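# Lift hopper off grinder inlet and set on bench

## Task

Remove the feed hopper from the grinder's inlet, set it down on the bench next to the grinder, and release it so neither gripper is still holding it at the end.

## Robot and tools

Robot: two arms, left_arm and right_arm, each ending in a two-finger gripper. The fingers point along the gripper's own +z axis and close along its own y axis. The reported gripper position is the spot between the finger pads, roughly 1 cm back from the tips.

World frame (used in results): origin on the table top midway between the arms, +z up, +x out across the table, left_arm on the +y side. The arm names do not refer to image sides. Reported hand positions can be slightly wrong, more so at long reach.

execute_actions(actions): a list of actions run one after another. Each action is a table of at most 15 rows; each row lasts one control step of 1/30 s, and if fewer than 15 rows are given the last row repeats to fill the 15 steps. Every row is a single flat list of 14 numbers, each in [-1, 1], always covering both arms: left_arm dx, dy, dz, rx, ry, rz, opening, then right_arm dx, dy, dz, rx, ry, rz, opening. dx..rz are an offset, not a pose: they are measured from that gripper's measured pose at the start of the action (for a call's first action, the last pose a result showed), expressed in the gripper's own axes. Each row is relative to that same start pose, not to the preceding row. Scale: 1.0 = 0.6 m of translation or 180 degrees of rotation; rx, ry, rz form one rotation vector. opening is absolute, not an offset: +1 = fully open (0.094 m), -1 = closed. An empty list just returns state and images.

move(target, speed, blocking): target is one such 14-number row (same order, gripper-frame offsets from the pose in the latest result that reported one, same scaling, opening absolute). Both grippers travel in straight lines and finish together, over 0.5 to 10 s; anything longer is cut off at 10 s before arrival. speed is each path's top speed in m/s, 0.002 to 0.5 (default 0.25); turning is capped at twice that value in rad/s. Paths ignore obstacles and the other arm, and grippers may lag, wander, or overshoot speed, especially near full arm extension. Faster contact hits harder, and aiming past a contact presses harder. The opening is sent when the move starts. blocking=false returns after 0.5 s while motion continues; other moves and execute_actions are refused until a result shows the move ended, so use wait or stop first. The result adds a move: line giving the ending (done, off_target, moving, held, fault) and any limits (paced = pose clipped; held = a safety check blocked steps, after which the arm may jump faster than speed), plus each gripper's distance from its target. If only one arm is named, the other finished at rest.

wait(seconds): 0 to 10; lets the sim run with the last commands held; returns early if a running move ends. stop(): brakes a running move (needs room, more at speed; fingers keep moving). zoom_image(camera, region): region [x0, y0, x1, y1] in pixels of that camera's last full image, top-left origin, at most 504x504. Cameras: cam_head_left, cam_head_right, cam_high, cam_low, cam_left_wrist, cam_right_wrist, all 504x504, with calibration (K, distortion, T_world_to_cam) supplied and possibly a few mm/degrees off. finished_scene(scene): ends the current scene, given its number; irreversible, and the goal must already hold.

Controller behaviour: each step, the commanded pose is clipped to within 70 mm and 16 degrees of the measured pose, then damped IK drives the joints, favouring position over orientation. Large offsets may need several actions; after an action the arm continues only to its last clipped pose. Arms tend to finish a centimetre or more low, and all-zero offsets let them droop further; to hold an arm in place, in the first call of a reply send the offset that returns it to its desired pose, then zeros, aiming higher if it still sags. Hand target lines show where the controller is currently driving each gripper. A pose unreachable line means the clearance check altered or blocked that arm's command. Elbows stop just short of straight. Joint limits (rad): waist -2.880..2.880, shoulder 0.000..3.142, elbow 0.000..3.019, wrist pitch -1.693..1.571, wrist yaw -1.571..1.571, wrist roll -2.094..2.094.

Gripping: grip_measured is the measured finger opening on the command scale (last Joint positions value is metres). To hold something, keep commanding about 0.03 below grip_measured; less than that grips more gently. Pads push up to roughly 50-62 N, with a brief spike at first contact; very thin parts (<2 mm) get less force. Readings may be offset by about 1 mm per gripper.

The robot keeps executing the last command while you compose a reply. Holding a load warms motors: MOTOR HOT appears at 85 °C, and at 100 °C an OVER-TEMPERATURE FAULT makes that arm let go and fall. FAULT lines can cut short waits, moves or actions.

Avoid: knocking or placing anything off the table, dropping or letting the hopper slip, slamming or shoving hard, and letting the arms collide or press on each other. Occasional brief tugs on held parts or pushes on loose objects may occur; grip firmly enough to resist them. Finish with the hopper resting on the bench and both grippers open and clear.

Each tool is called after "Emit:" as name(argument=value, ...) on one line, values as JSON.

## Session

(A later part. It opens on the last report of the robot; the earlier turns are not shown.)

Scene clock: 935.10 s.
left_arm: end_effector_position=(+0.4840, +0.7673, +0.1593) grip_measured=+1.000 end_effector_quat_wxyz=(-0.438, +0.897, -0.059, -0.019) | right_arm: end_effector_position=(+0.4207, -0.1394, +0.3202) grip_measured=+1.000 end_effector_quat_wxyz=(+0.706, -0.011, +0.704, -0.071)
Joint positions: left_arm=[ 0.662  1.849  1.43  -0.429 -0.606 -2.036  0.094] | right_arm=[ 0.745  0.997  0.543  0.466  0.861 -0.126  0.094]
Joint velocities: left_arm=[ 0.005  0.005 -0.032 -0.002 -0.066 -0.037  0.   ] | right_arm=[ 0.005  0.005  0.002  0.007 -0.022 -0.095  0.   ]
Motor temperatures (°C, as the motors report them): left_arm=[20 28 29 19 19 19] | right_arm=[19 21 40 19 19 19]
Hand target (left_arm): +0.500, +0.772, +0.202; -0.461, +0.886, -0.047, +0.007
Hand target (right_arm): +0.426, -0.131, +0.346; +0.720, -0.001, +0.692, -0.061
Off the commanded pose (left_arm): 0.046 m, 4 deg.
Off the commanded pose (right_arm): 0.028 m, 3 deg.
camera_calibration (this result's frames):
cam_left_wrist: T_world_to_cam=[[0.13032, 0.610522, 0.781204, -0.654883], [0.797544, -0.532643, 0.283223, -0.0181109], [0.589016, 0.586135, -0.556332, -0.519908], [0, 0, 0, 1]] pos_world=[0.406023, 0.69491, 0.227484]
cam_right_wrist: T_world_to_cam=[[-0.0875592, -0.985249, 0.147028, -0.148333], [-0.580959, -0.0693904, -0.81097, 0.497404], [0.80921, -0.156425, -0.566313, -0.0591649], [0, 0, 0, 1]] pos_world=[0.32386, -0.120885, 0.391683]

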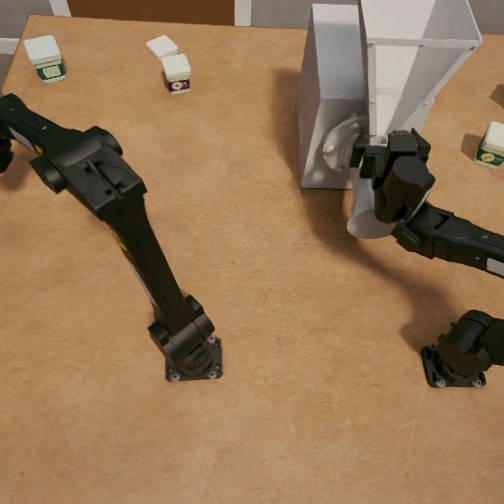

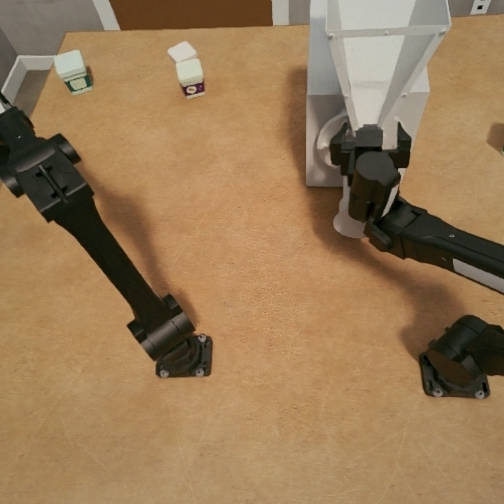

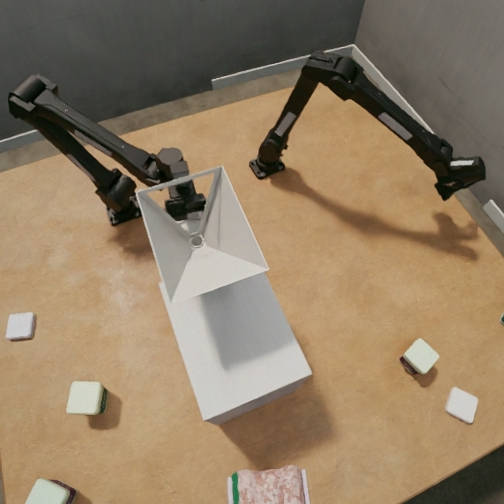

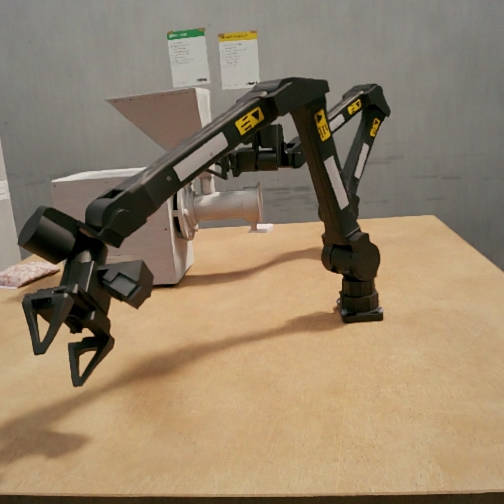

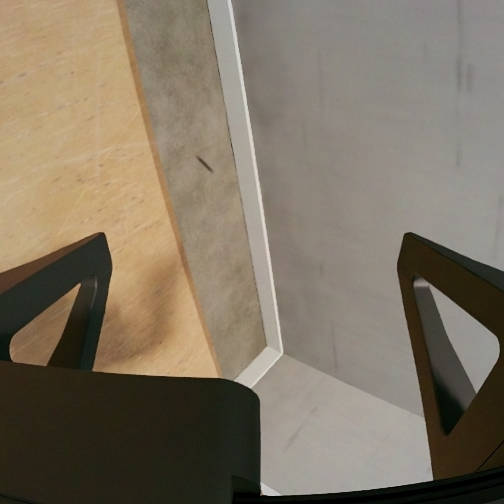

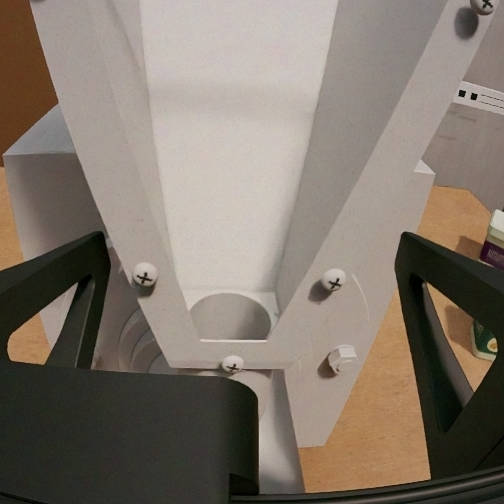

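Emit:
execute_actions(actions=[[[0.018,-0.065,-0.037,0,0,0,1, -0.04,0.008,0.0,-0.035,0.0,0.045,1]]])

Scene clock: 969.20 s.
left_arm: end_effector_position=(+0.4822, +0.7664, +0.1712) grip_measured=+1.000 end_effector_quat_wxyz=(-0.419, +0.905, -0.068, -0.039) | right_arm: end_effector_position=(+0.4149, -0.1332, +0.3282) grip_measured=+1.000 end_effector_quat_wxyz=(+0.703, -0.013, +0.711, +0.010)
Joint positions: left_arm=[ 0.662  1.849  1.487 -0.547 -0.61  -2.036  0.094] | right_arm=[0.725 0.925 0.543 0.365 0.725 0.007 0.094]
Joint velocities: left_arm=[-0.005 -0.005  0.017  0.012 -0.037 -0.007  0.   ] | right_arm=[-0.005 -0.005  0.012 -0.022  0.022  0.022  0.   ]
Motor temperatures (°C, as the motors report them): left_arm=[20 29 31 19 20 19] | right_arm=[19 21 41 19 19 19]
Hand target (left_arm): +0.498, +0.771, +0.203; -0.438, +0.897, -0.059, -0.018
Hand target (right_arm): +0.420, -0.133, +0.343; +0.708, -0.000, +0.706, +0.017
Off the commanded pose (left_arm): 0.036 m, 3 deg.
Off the commanded pose (right_arm): 0.017 m, 2 deg.
camera_calibration (this result's frames):
cam_left_wrist: T_world_to_cam=[[0.164634, 0.640397, 0.750192, -0.697506], [0.811855, -0.51992, 0.26566, -0.0341136], [0.560167, 0.56531, -0.605506, -0.473395], [0, 0, 0, 1]] pos_world=[0.407709, 0.69656, 0.245682]
cam_right_wrist: T_world_to_cam=[[0.0293254, -0.998948, 0.0352573, -0.157529], [-0.58845, -0.0457657, -0.807237, 0.505933], [0.808002, 0.00292545, -0.589173, -0.0197604], [0, 0, 0, 1]] pos_world=[0.318302, -0.134151, 0.402319]

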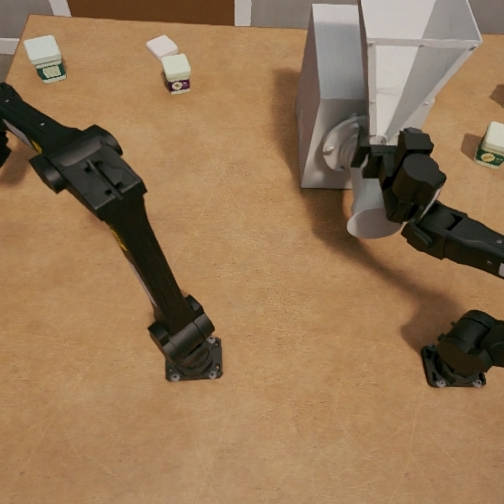

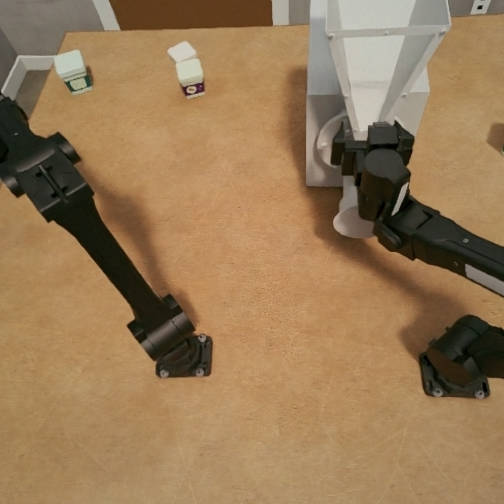

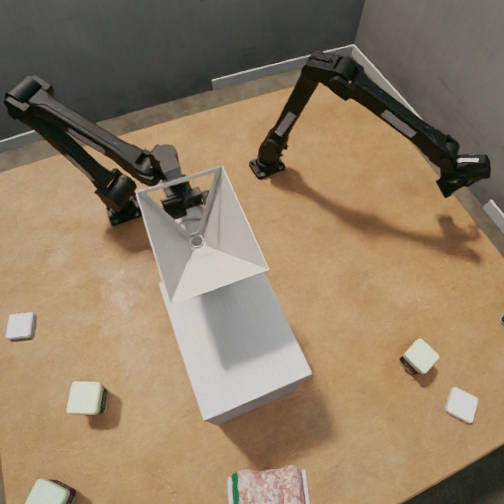

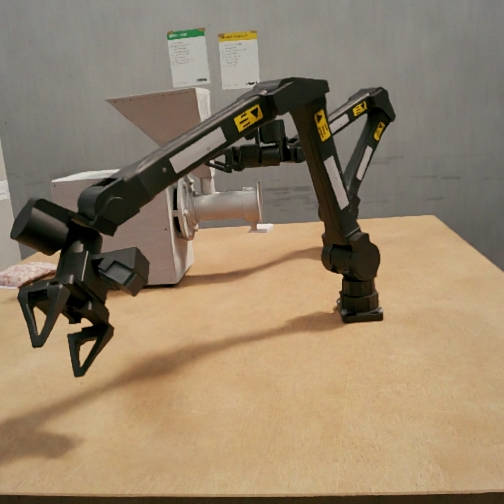

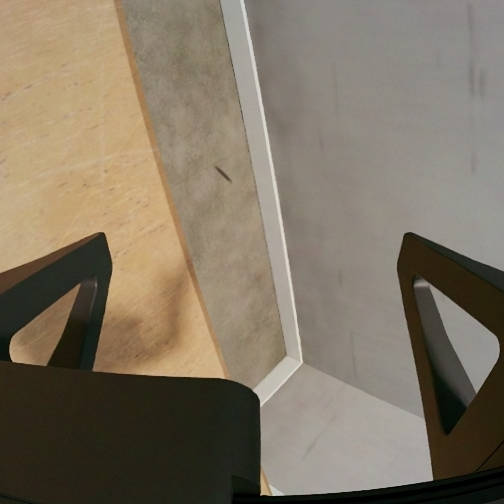

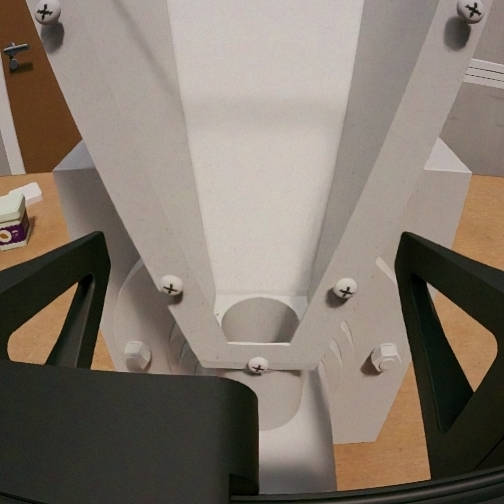

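Emit:
execute_actions(actions=[[[0.018,-0.055,-0.031,0,0,0,1, -0.03,-0.003,0.02,0,-0.01,0,1],[0.018,-0.055,-0.031,0,0,0,1, -0.03,-0.003,0.03,0,-0.01,0,1],[0.018,-0.055,-0.031,0,0,0,1, -0.035,-0.003,0.04,0,-0.01,0,1],[0.018,-0.055,-0.031,0,0,0,1, -0.035,-0.003,0.05,0,-0.01,0,1],[0.018,-0.055,-0.031,0,0,0,1, -0.04,-0.003,0.06,0,-0.01,0,1]]])

Scene clock: 993.70 s.
left_arm: end_effector_position=(+0.4811, +0.7661, +0.1837) grip_measured=+1.000 end_effector_quat_wxyz=(-0.403, +0.910, -0.076, -0.056) | right_arm: end_effector_position=(+0.4418, -0.1400, +0.3168) grip_measured=+1.000 end_effector_quat_wxyz=(+0.694, -0.025, +0.720, -0.002)
Joint positions: left_arm=[ 0.662  1.852  1.543 -0.648 -0.614 -2.036  0.094] | right_arm=[ 0.645  0.989  0.564  0.378  0.643 -0.008  0.094]
Joint velocities: left_arm=[-0.024  0.005 -0.007 -0.007  0.066 -0.007  0.   ] | right_arm=[-0.005  0.015  0.002 -0.007  0.051 -0.081  0.   ]
Motor temperatures (°C, as the motors report them): left_arm=[20 28 31 19 20 19] | right_arm=[19 21 40 19 19 19]
Hand target (left_arm): +0.497, +0.771, +0.207; -0.419, +0.905, -0.068, -0.039
Hand target (right_arm): +0.449, -0.136, +0.351; +0.713, -0.012, +0.701, +0.010
Off the commanded pose (left_arm): 0.029 m, 3 deg.
Off the commanded pose (right_arm): 0.037 m, 4 deg.
camera_calibration (this result's frames):
cam_left_wrist: T_world_to_cam=[[0.191256, 0.663507, 0.723312, -0.732112], [0.822702, -0.51028, 0.250553, -0.0465776], [0.535335, 0.54715, -0.643462, -0.432254], [0, 0, 0, 1]] pos_world=[0.409741, 0.698502, 0.263077]
cam_right_wrist: T_world_to_cam=[[0.0316848, -0.997198, 0.0677677, -0.175843], [-0.607739, -0.0730494, -0.79077, 0.511717], [0.793505, -0.0161296, -0.60835, -0.038357], [0, 0, 0, 1]] pos_world=[0.346998, -0.138588, 0.393233]

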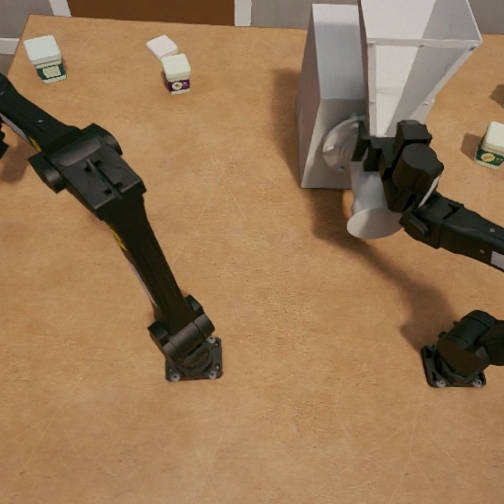

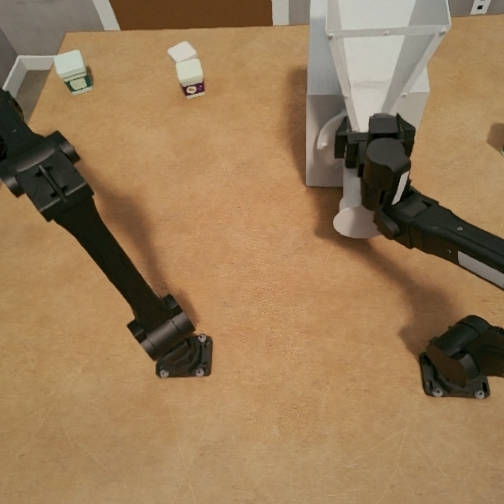

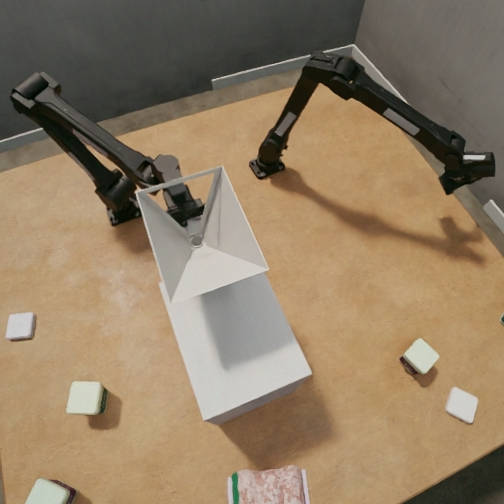

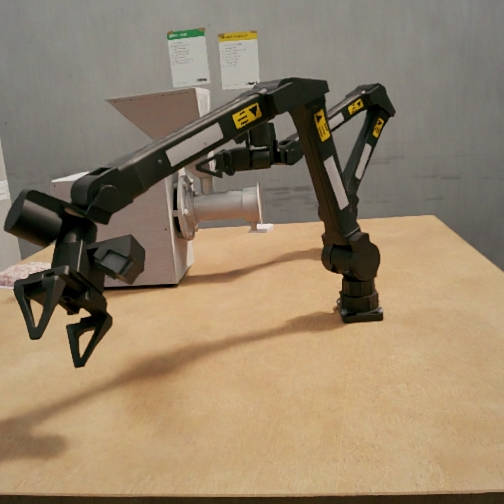

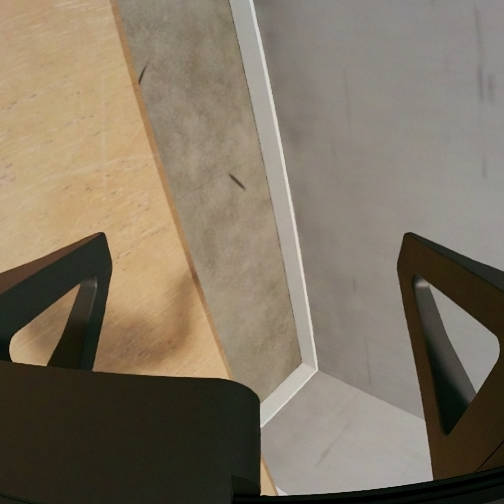

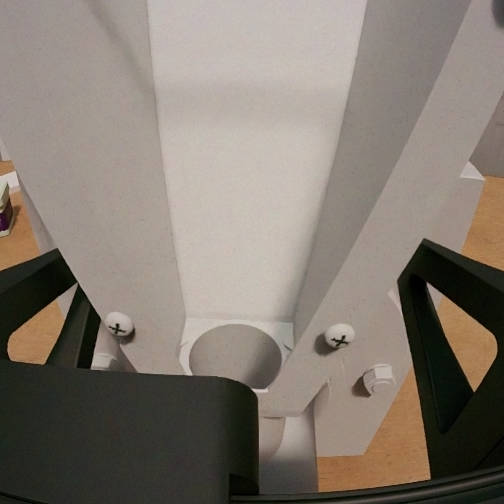

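Emit:
execute_actions(actions=[[[0.016,-0.045,-0.026,0,0,0,1, -0.05,0.018,0.01,0.01,-0.02,0.01,1],[0.016,-0.045,-0.026,0,0,0,1, -0.055,0.018,0.02,0.01,-0.02,0.01,1],[0.016,-0.045,-0.026,0,0,0,1, -0.055,0.018,0.03,0.01,-0.02,0.01,1],[0.016,-0.045,-0.026,0,0,0,1, -0.06,0.018,0.04,0.01,-0.02,0.01,1]]])

Scene clock: 1000.50 s.
left_arm: end_effector_position=(+0.4791, +0.7649, +0.1905) grip_measured=+1.000 end_effector_quat_wxyz=(-0.388, +0.915, -0.083, -0.071) | right_arm: end_effector_position=(+0.4557, -0.1301, +0.3202) grip_measured=+1.000 end_effector_quat_wxyz=(+0.698, -0.017, +0.716, -0.010)
Joint positions: left_arm=[ 0.662  1.858  1.585 -0.731 -0.617 -2.036  0.094] | right_arm=[ 0.651  1.055  0.604  0.42   0.672 -0.019  0.094]
Joint velocities: left_arm=[-0.005 -0.005 -0.002  0.012  0.022 -0.007  0.   ] | right_arm=[-0.015 -0.015 -0.017 -0.002 -0.037 -0.051  0.   ]
Motor temperatures (°C, as the motors report them): left_arm=[20 28 31 19 20 19] | right_arm=[19 21 41 19 19 19]
Hand target (left_arm): +0.495, +0.770, +0.212; -0.404, +0.910, -0.076, -0.055
Hand target (right_arm): +0.465, -0.129, +0.352; +0.716, -0.003, +0.698, -0.002
Off the commanded pose (left_arm): 0.028 m, 3 deg.
Off the commanded pose (right_arm): 0.033 m, 3 deg.
camera_calibration (this result's frames):
cam_left_wrist: T_world_to_cam=[[0.215927, 0.684963, 0.695845, -0.758828], [0.832403, -0.501644, 0.235497, -0.0556575], [0.510373, 0.528373, -0.678484, -0.393121], [0, 0, 0, 1]] pos_world=[0.410819, 0.699563, 0.274407]
cam_right_wrist: T_world_to_cam=[[0.00906907, -0.997523, 0.0697576, -0.157017], [-0.598791, -0.0612877, -0.798557, 0.52359], [0.800854, -0.0345281, -0.597863, -0.056263], [0, 0, 0, 1]] pos_world=[0.360004, -0.126481, 0.395432]

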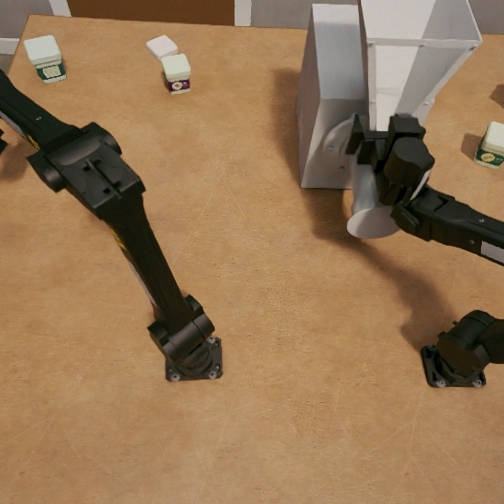

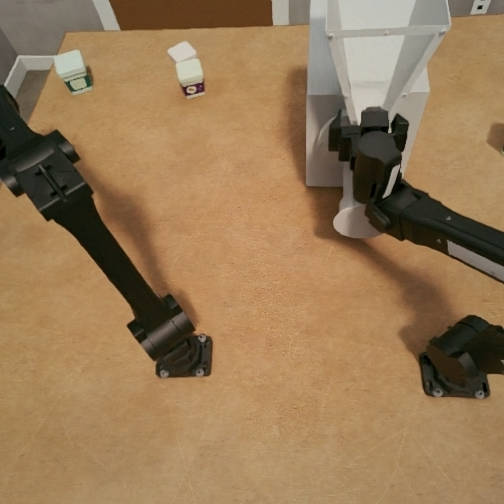

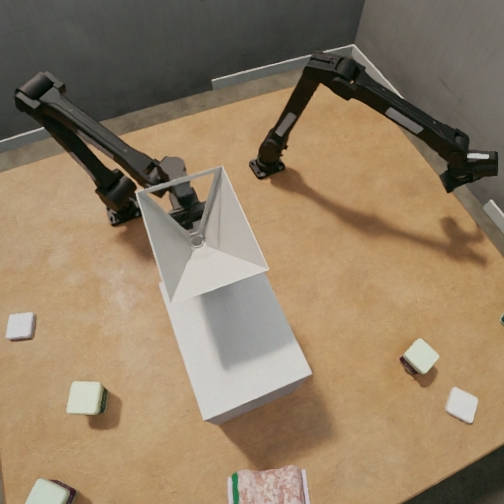

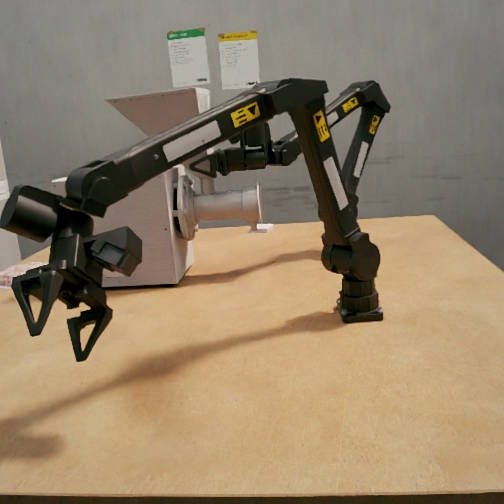

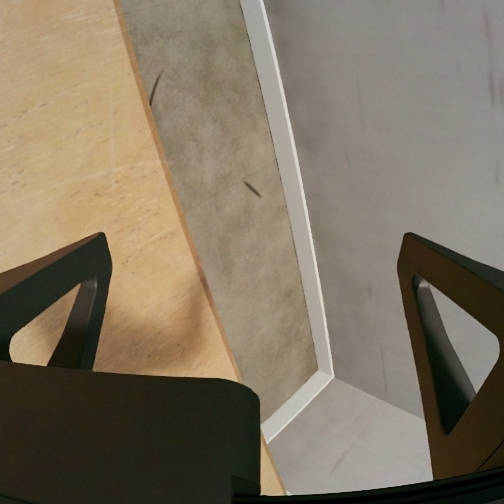

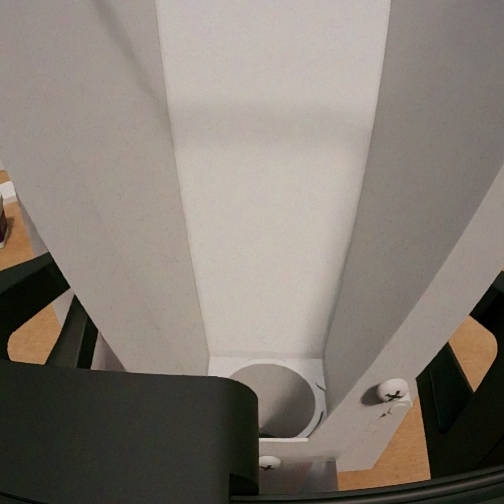

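Emit:
zoom_image(camera="cam_low", region=[100, 80, 340, 240])

Emit:
zoom_image(camera="cam_high", region=[120, 140, 280, 300])

Region (100, 80, 340, 240) of cam_low's 504x504 image, scaled by 2.100, with more detail than that image has.

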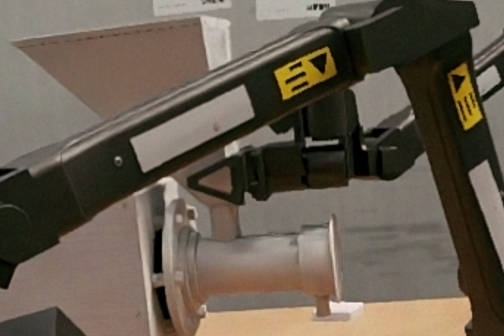

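Region (120, 140, 280, 300) of cam_high's 504x504 image, scaled by 3.150, with more detail than that image has.

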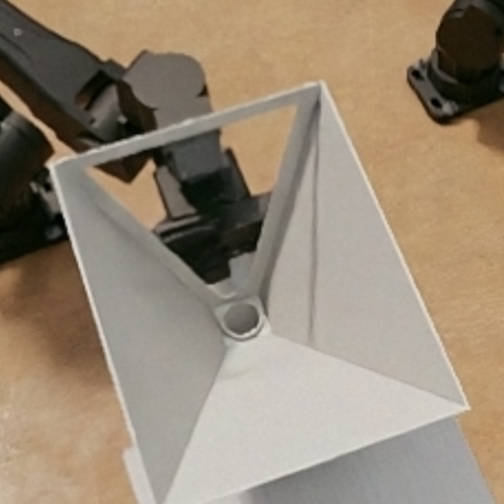

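Emit:
execute_actions(actions=[[[-0.2,0.04,-0.10,0,0,0,1, -0.05,-0.004,0.016,0,-0.015,0,1]],[[-0.2,0.04,-0.10,0,0,0,1, -0.05,-0.002,0.012,0,-0.015,0,1]],[[-0.2,0.04,-0.10,0,0,0,1, -0.05,-0.002,0.012,0,-0.015,0,1]]])

Scene clock: 1036.57 s.
left_arm: end_effector_position=(+0.1089, +0.5919, +0.3170) grip_measured=+1.000 end_effector_quat_wxyz=(-0.392, +0.917, -0.044, -0.065) | right_arm: end_effector_position=(+0.4589, -0.1301, +0.3215) grip_measured=+1.000 end_effector_quat_wxyz=(+0.698, -0.056, +0.713, -0.027)
Joint positions: left_arm=[ 1.171  0.82   0.91  -0.894 -0.314 -1.669  0.094] | right_arm=[ 0.631  1.051  0.604  0.42   0.622 -0.1    0.094]
Joint velocities: left_arm=[-0.005  0.171 -0.002 -0.051  0.022  0.212  0.   ] | right_arm=[ 0.005 -0.005 -0.007 -0.007 -0.037  0.022  0.   ]
Motor temperatures (°C, as the motors report them): left_arm=[20 28 32 19 20 19] | right_arm=[19 21 42 19 19 19]
Hand target (left_arm): +0.112, +0.601, +0.326; -0.391, +0.916, -0.059, -0.070
Hand target (right_arm): +0.465, -0.131, +0.351; +0.715, -0.043, +0.697, -0.021
Off the commanded pose (left_arm): 0.013 m, 2 deg.
Off the commanded pose (right_arm): 0.031 m, 3 deg.
camera_calibration (this result's frames):
cam_left_wrist: T_world_to_cam=[[0.140803, 0.690209, 0.709779, -0.64773], [0.852811, -0.448708, 0.26716, 0.0923582], [0.50288, 0.567691, -0.651797, -0.0578975], [0, 0, 0, 1]] pos_world=[0.0415535, 0.521379, 0.397333]
cam_right_wrist: T_world_to_cam=[[0.0408589, -0.9882, 0.147621, -0.195553], [-0.592447, -0.142932, -0.792828, 0.511175], [0.804573, -0.0550636, -0.591296, -0.0645284], [0, 0, 0, 1]] pos_world=[0.362752, -0.123736, 0.395986]

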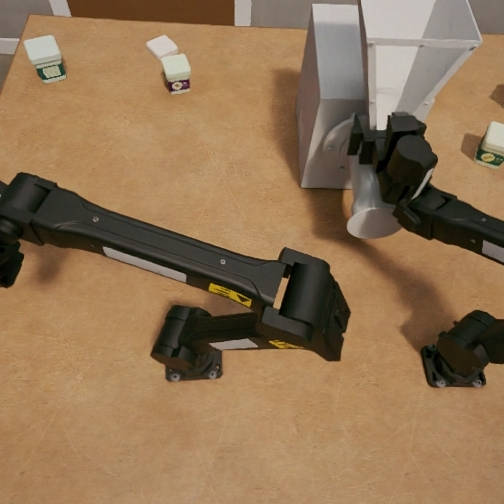

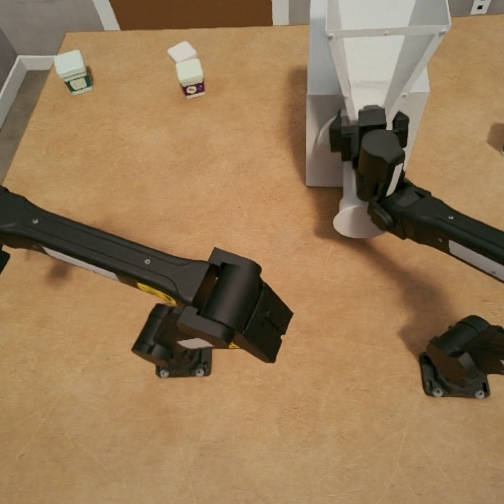

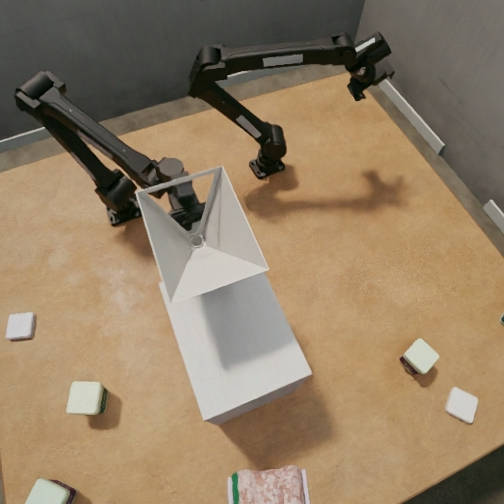

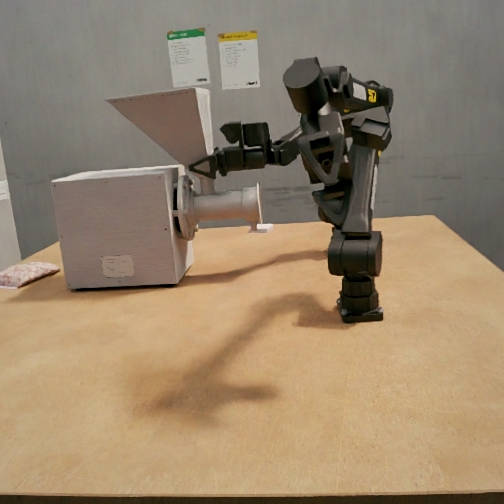

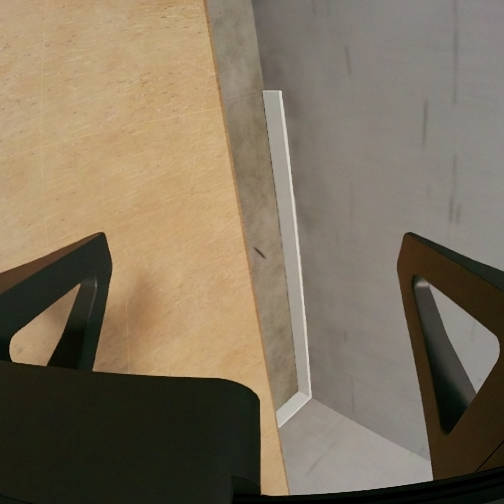

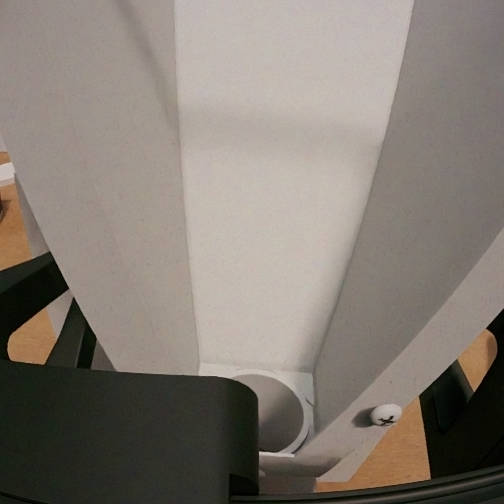

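Emit:
zoom_image(camera="cam_low", region=[90, 70, 310, 250])

Region (90, 70, 310, 250) of cam_low's 504x504 image, scaled by 2.291, with more detail than that image has; it fills the top 412 rows of this view, and the rest is white.

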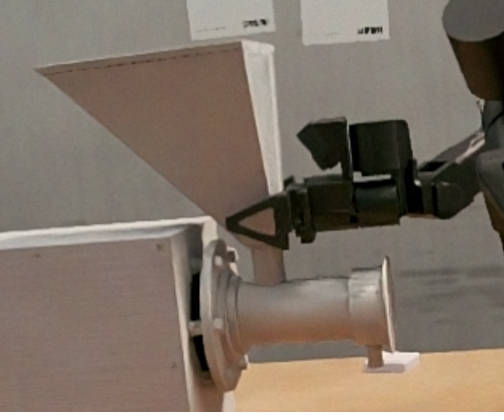

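Emit:
execute_actions(actions=[[[0,0,0,0,0,0,1, -0.05,0.0,0.008,0,-0.06,0.04,1],[0,0,0,0,0,0,1, -0.05,0.0,0.008,0,-0.10,0.04,1],[0,0,0,0,0,0,1, -0.055,0.0,0.008,0,-0.13,0.04,1]]])

Scene clock: 1102.47 s.
left_arm: end_effector_position=(+0.1093, +0.5920, +0.3087) grip_measured=+1.000 end_effector_quat_wxyz=(-0.382, +0.920, -0.052, -0.069) | right_arm: end_effector_position=(+0.4547, -0.1301, +0.3613) grip_measured=+1.000 end_effector_quat_wxyz=(+0.831, -0.004, +0.555, +0.037)
Joint positions: left_arm=[ 1.171  0.829  0.901 -0.896 -0.312 -1.657  0.094] | right_arm=[ 0.611  1.234  0.527  1.172  0.54  -0.214  0.094]
Joint velocities: left_arm=[-0.024  0.005  0.007 -0.017 -0.095  0.037  0.   ] | right_arm=[ 0.005 -0.024 -0.007  0.037 -0.007 -0.007  0.   ]
Motor temperatures (°C, as the motors report them): left_arm=[20 26 32 19 19 19] | right_arm=[19 21 42 19 19 19]
Hand target (left_arm): +0.109, +0.592, +0.317; -0.391, +0.917, -0.045, -0.065
Hand target (right_arm): +0.465, -0.126, +0.354; +0.829, -0.015, +0.558, +0.027
Off the commanded pose (left_arm): 0.008 m, 1 deg.
Off the commanded pose (right_arm): 0.013 m, 2 deg.
camera_calibration (this result's frames):
cam_left_wrist: T_world_to_cam=[[0.156848, 0.70302, 0.693658, -0.646334], [0.852117, -0.451406, 0.264821, 0.0966818], [0.499295, 0.549541, -0.669857, -0.0467602], [0, 0, 0, 1]] pos_world=[0.042339, 0.523725, 0.391409]
cam_right_wrist: T_world_to_cam=[[0.0516156, -0.998643, -0.0069658, -0.151691], [-0.221939, -0.00466982, -0.975049, 0.455535], [0.973694, 0.0518737, -0.221878, -0.23411], [0, 0, 0, 1]] pos_world=[0.336882, -0.137214, 0.391168]

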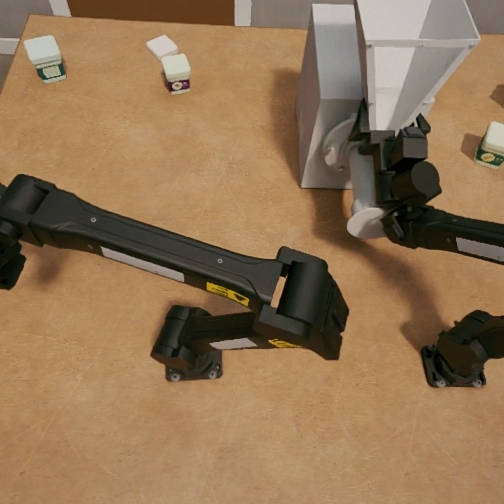

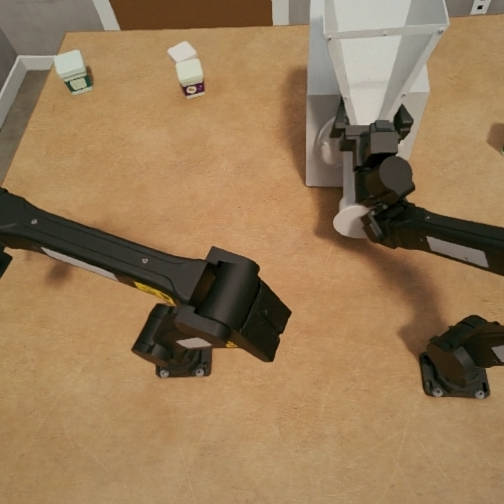

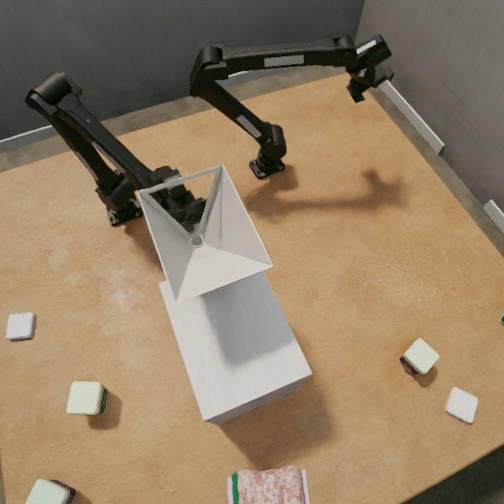

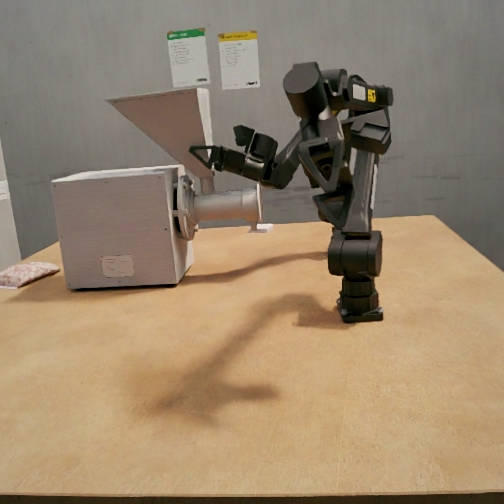

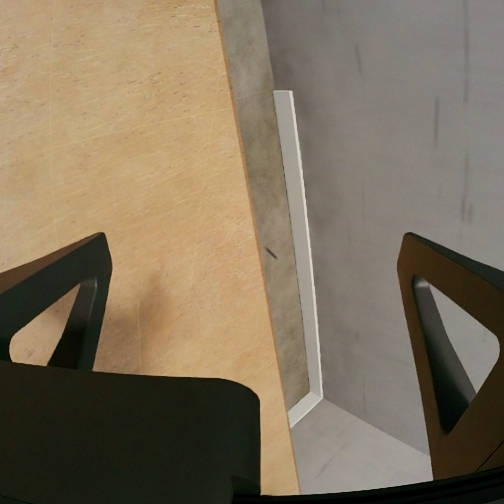

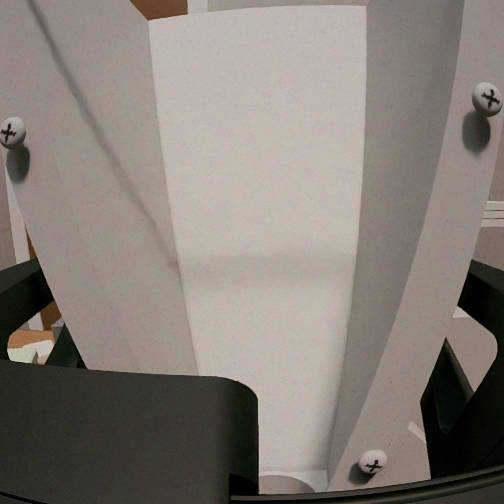

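Emit:
zoom_image(camera="cam_low", region=[90, 70, 310, 250])

Emit:
zoom_image(camera="cam_head_right", region=[290, 0, 470, 260])

Region (90, 70, 310, 250) of cam_low's 504x504 image, scaled by 2.291, with more detail than that image has; it fills the top 412 rows of this view, and the rest is white.

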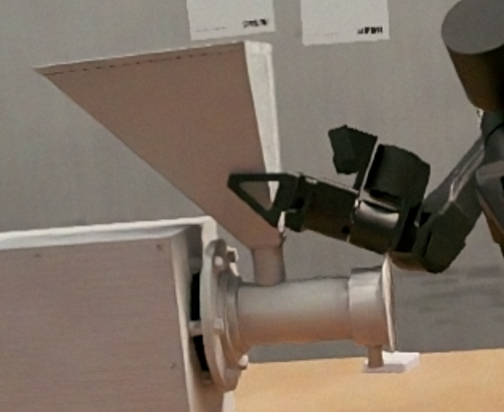

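Region (290, 0, 470, 260) of cam_head_right's 504x504 image, scaled by 1.938, with more detail than that image has; it fills the left 349 columns of this view, and the rest is white.

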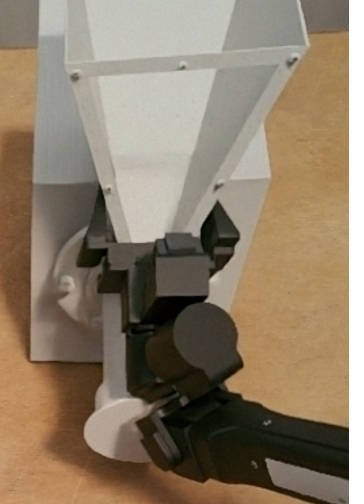

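Emit:
execute_actions(actions=[[[0,0,0,0,0,0,1, -0.02,0.0,0.012,0,0,0,0.8],[0,0,0,0,0,0,1, -0.02,0.0,0.012,0,0,0,0.7],[0,0,0,0,0,0,1, -0.02,0.0,0.012,0,0,0,0.6]]])

Scene clock: 1117.27 s.
left_arm: end_effector_position=(+0.1089, +0.5908, +0.3044) grip_measured=+1.000 end_effector_quat_wxyz=(-0.379, +0.921, -0.053, -0.070) | right_arm: end_effector_position=(+0.4546, -0.1314, +0.3612) grip_measured=+0.912 end_effector_quat_wxyz=(+0.825, -0.008, +0.564, +0.033)
Joint positions: left_arm=[ 1.171  0.829  0.893 -0.896 -0.312 -1.657  0.094] | right_arm=[ 0.61   1.212  0.527  1.124  0.542 -0.211  0.09 ]
Joint velocities: left_arm=[ 0.005  0.005 -0.017 -0.027  0.051 -0.007  0.   ] | right_arm=[-0.015 -0.024  0.007 -0.012  0.022  0.066  0.   ]
Motor temperatures (°C, as the motors report them): left_arm=[20 25 31 19 20 19] | right_arm=[19 21 40 19 19 19]
Hand target (left_arm): +0.109, +0.592, +0.309; -0.382, +0.920, -0.052, -0.069
Hand target (right_arm): +0.456, -0.131, +0.375; +0.831, -0.004, +0.555, +0.037
Off the commanded pose (left_arm): 0.005 m, 0 deg.
Off the commanded pose (right_arm): 0.014 m, 1 deg.
camera_calibration (this result's frames):
cam_left_wrist: T_world_to_cam=[[0.158224, 0.708289, 0.687962, -0.643997], [0.852839, -0.449169, 0.266296, 0.0957922], [0.497626, 0.544586, -0.675126, -0.0441426], [0, 0, 0, 1]] pos_world=[0.0421672, 0.523202, 0.387735]
cam_right_wrist: T_world_to_cam=[[0.0490373, -0.99879, 0.00382852, -0.155677], [-0.242689, -0.0156333, -0.969978, 0.461592], [0.968864, 0.046636, -0.243162, -0.224713], [0, 0, 0, 1]] pos_world=[0.337374, -0.137793, 0.393689]

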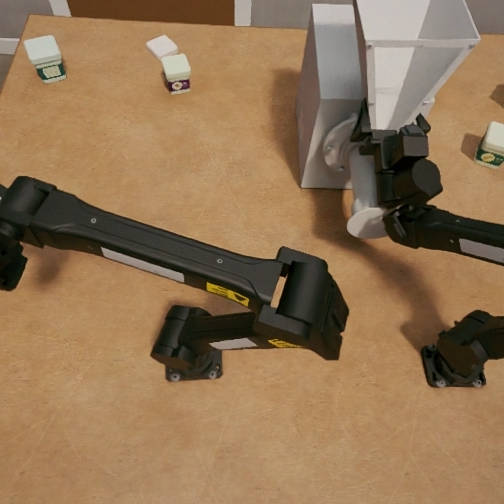

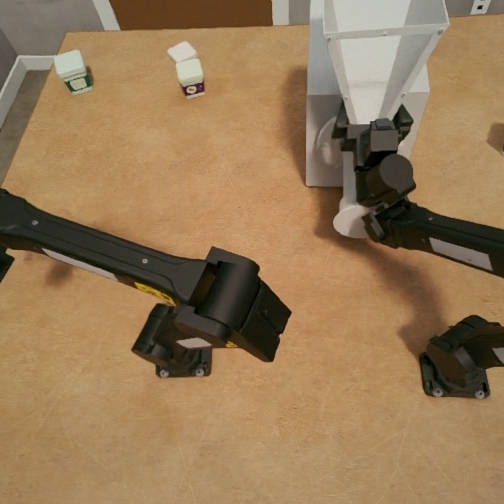

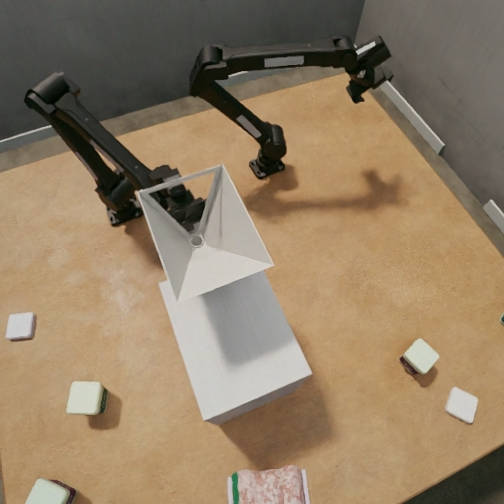

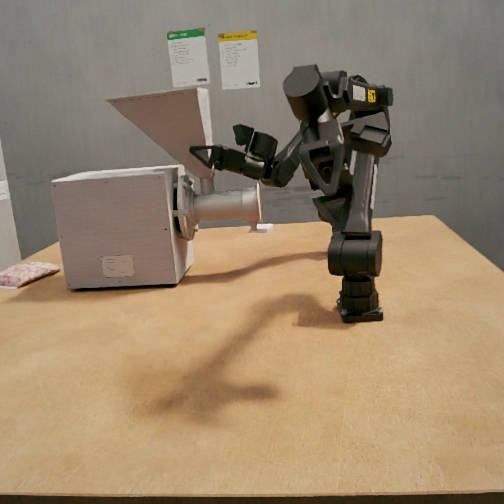

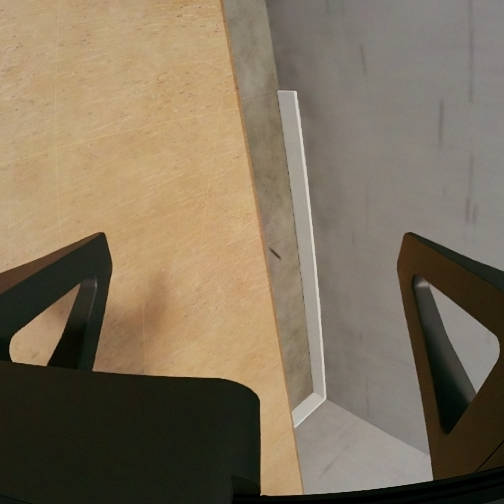

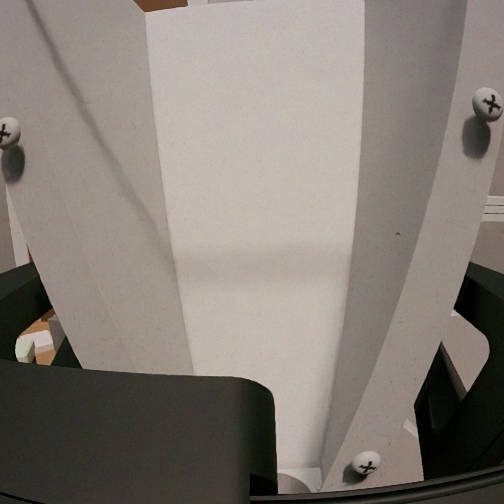

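Emit:
execute_actions(actions=[[[0,0,0,0,0,0,1, -0.031,0.001,0.012,0,0,0,0.75],[0,0,0,0,0,0,1, -0.036,0.001,0.014,0,0,0,0.75],[0,0,0,0,0,0,1, -0.041,0.001,0.016,0,0,0,0.75],[0,0,0,0,0,0,1, -0.046,0.001,0.018,0,0,0,0.75],[0,0,0,0,0,0,1, -0.051,0.001,0.020,0,0,0,0.75],[0,0,0,0,0,0,1, -0.056,0.001,0.022,0,0,0,0.75],[0,0,0,0,0,0,1, -0.061,0.002,0.024,0,0,0,0.75],[0,0,0,0,0,0,1, -0.066,0.002,0.026,0,0,0,0.75],[0,0,0,0,0,0,1, -0.071,0.002,0.028,0,0,0,0.75],[0,0,0,0,0,0,1, -0.076,0.002,0.030,0,0,0,0.75],[0,0,0,0,0,0,1, -0.081,0.002,0.032,0,0,0,0.75]]])

Scene clock: 1131.67 s.
left_arm: end_effector_position=(+0.1085, +0.5896, +0.2998) grip_measured=+1.000 end_effector_quat_wxyz=(-0.375, +0.923, -0.053, -0.071) | right_arm: end_effector_position=(+0.4533, -0.1322, +0.3596) grip_measured=+0.886 end_effector_quat_wxyz=(+0.798, -0.029, +0.602, +0.022)
Joint positions: left_arm=[ 1.171  0.829  0.885 -0.896 -0.312 -1.657  0.094] | right_arm=[ 0.61   1.126  0.535  0.917  0.542 -0.194  0.089]
Joint velocities: left_arm=[-0.005 -0.015 -0.002  0.017 -0.007  0.007  0.   ] | right_arm=[-0.005 -0.005  0.007 -0.051  0.022  0.007  0.   ]
Motor temperatures (°C, as the motors report them): left_arm=[20 25 30 19 19 19] | right_arm=[19 21 39 19 19 19]
Hand target (left_arm): +0.109, +0.591, +0.304; -0.379, +0.921, -0.053, -0.070
Hand target (right_arm): +0.451, -0.134, +0.412; +0.825, -0.007, +0.564, +0.033
Off the commanded pose (left_arm): 0.005 m, 0 deg.
Off the commanded pose (right_arm): 0.054 m, 6 deg.
camera_calibration (this result's frames):
cam_left_wrist: T_world_to_cam=[[0.160044, 0.713742, 0.681879, -0.641535], [0.853548, -0.447044, 0.267597, 0.0950787], [0.495825, 0.539189, -0.680759, -0.0412691], [0, 0, 0, 1]] pos_world=[0.0419816, 0.522647, 0.383912]
cam_right_wrist: T_world_to_cam=[[0.0579045, -0.997098, 0.0494257, -0.176614], [-0.32964, -0.0658282, -0.941809, 0.482341], [0.942329, 0.0382423, -0.332495, -0.180788], [0, 0, 0, 1]] pos_world=[0.339587, -0.137436, 0.402892]

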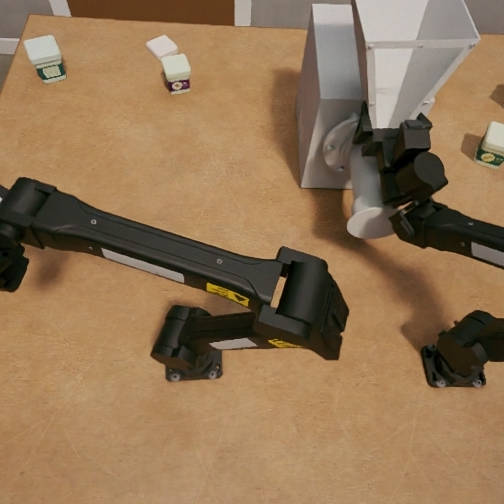

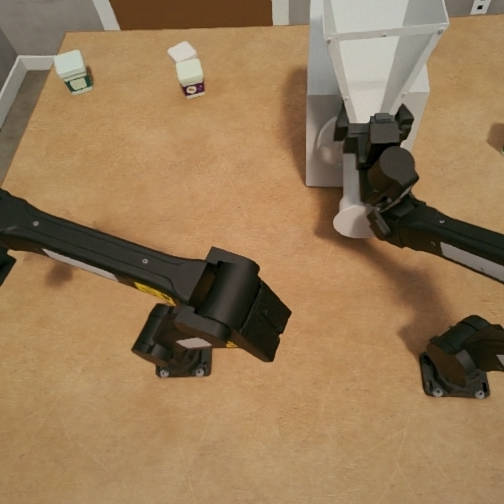

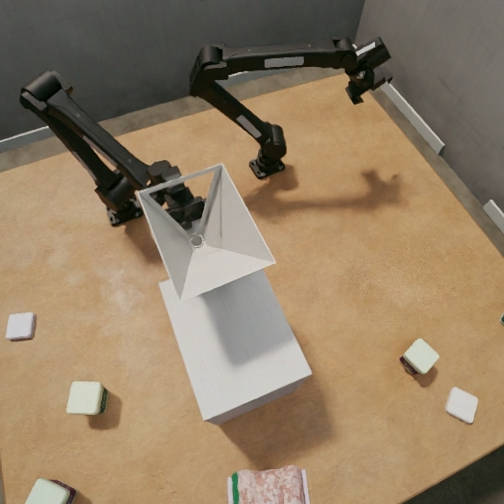

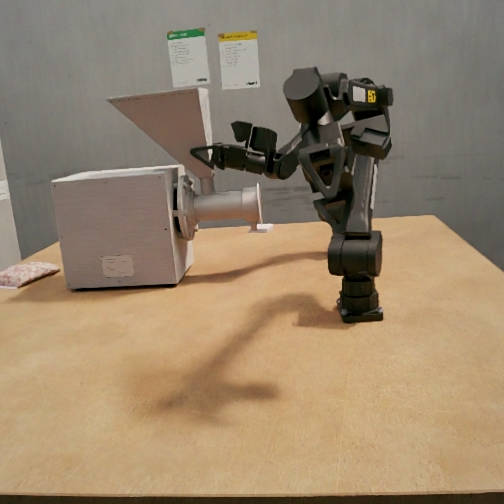

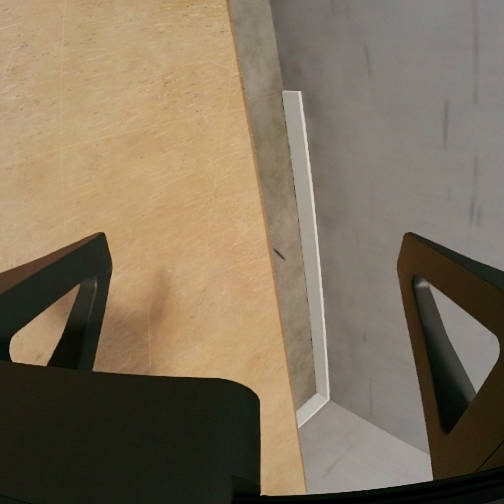

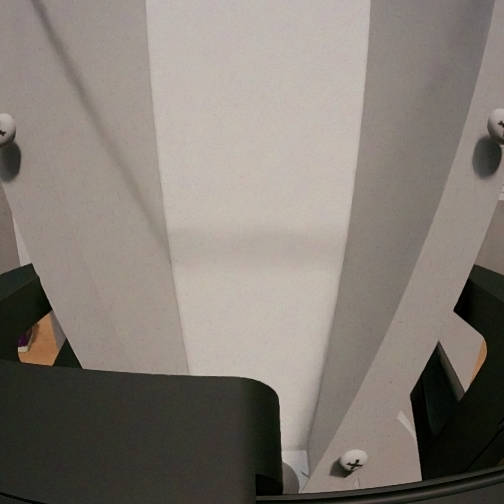

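Emit:
zoom_image(camera="cam_low", region=[90, 70, 310, 250])

Region (90, 70, 310, 250) of cam_low's 504x504 image, scaled by 2.291, with more detail than that image has; it fills the top 412 rows of this view, and the rest is white.

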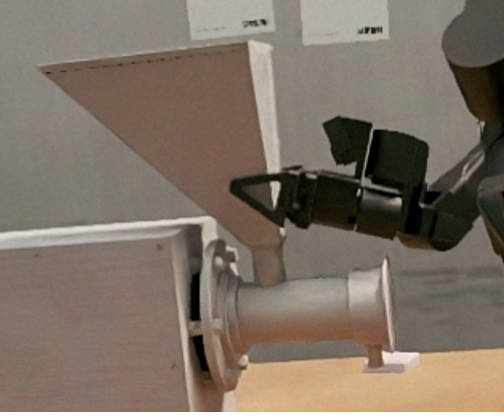

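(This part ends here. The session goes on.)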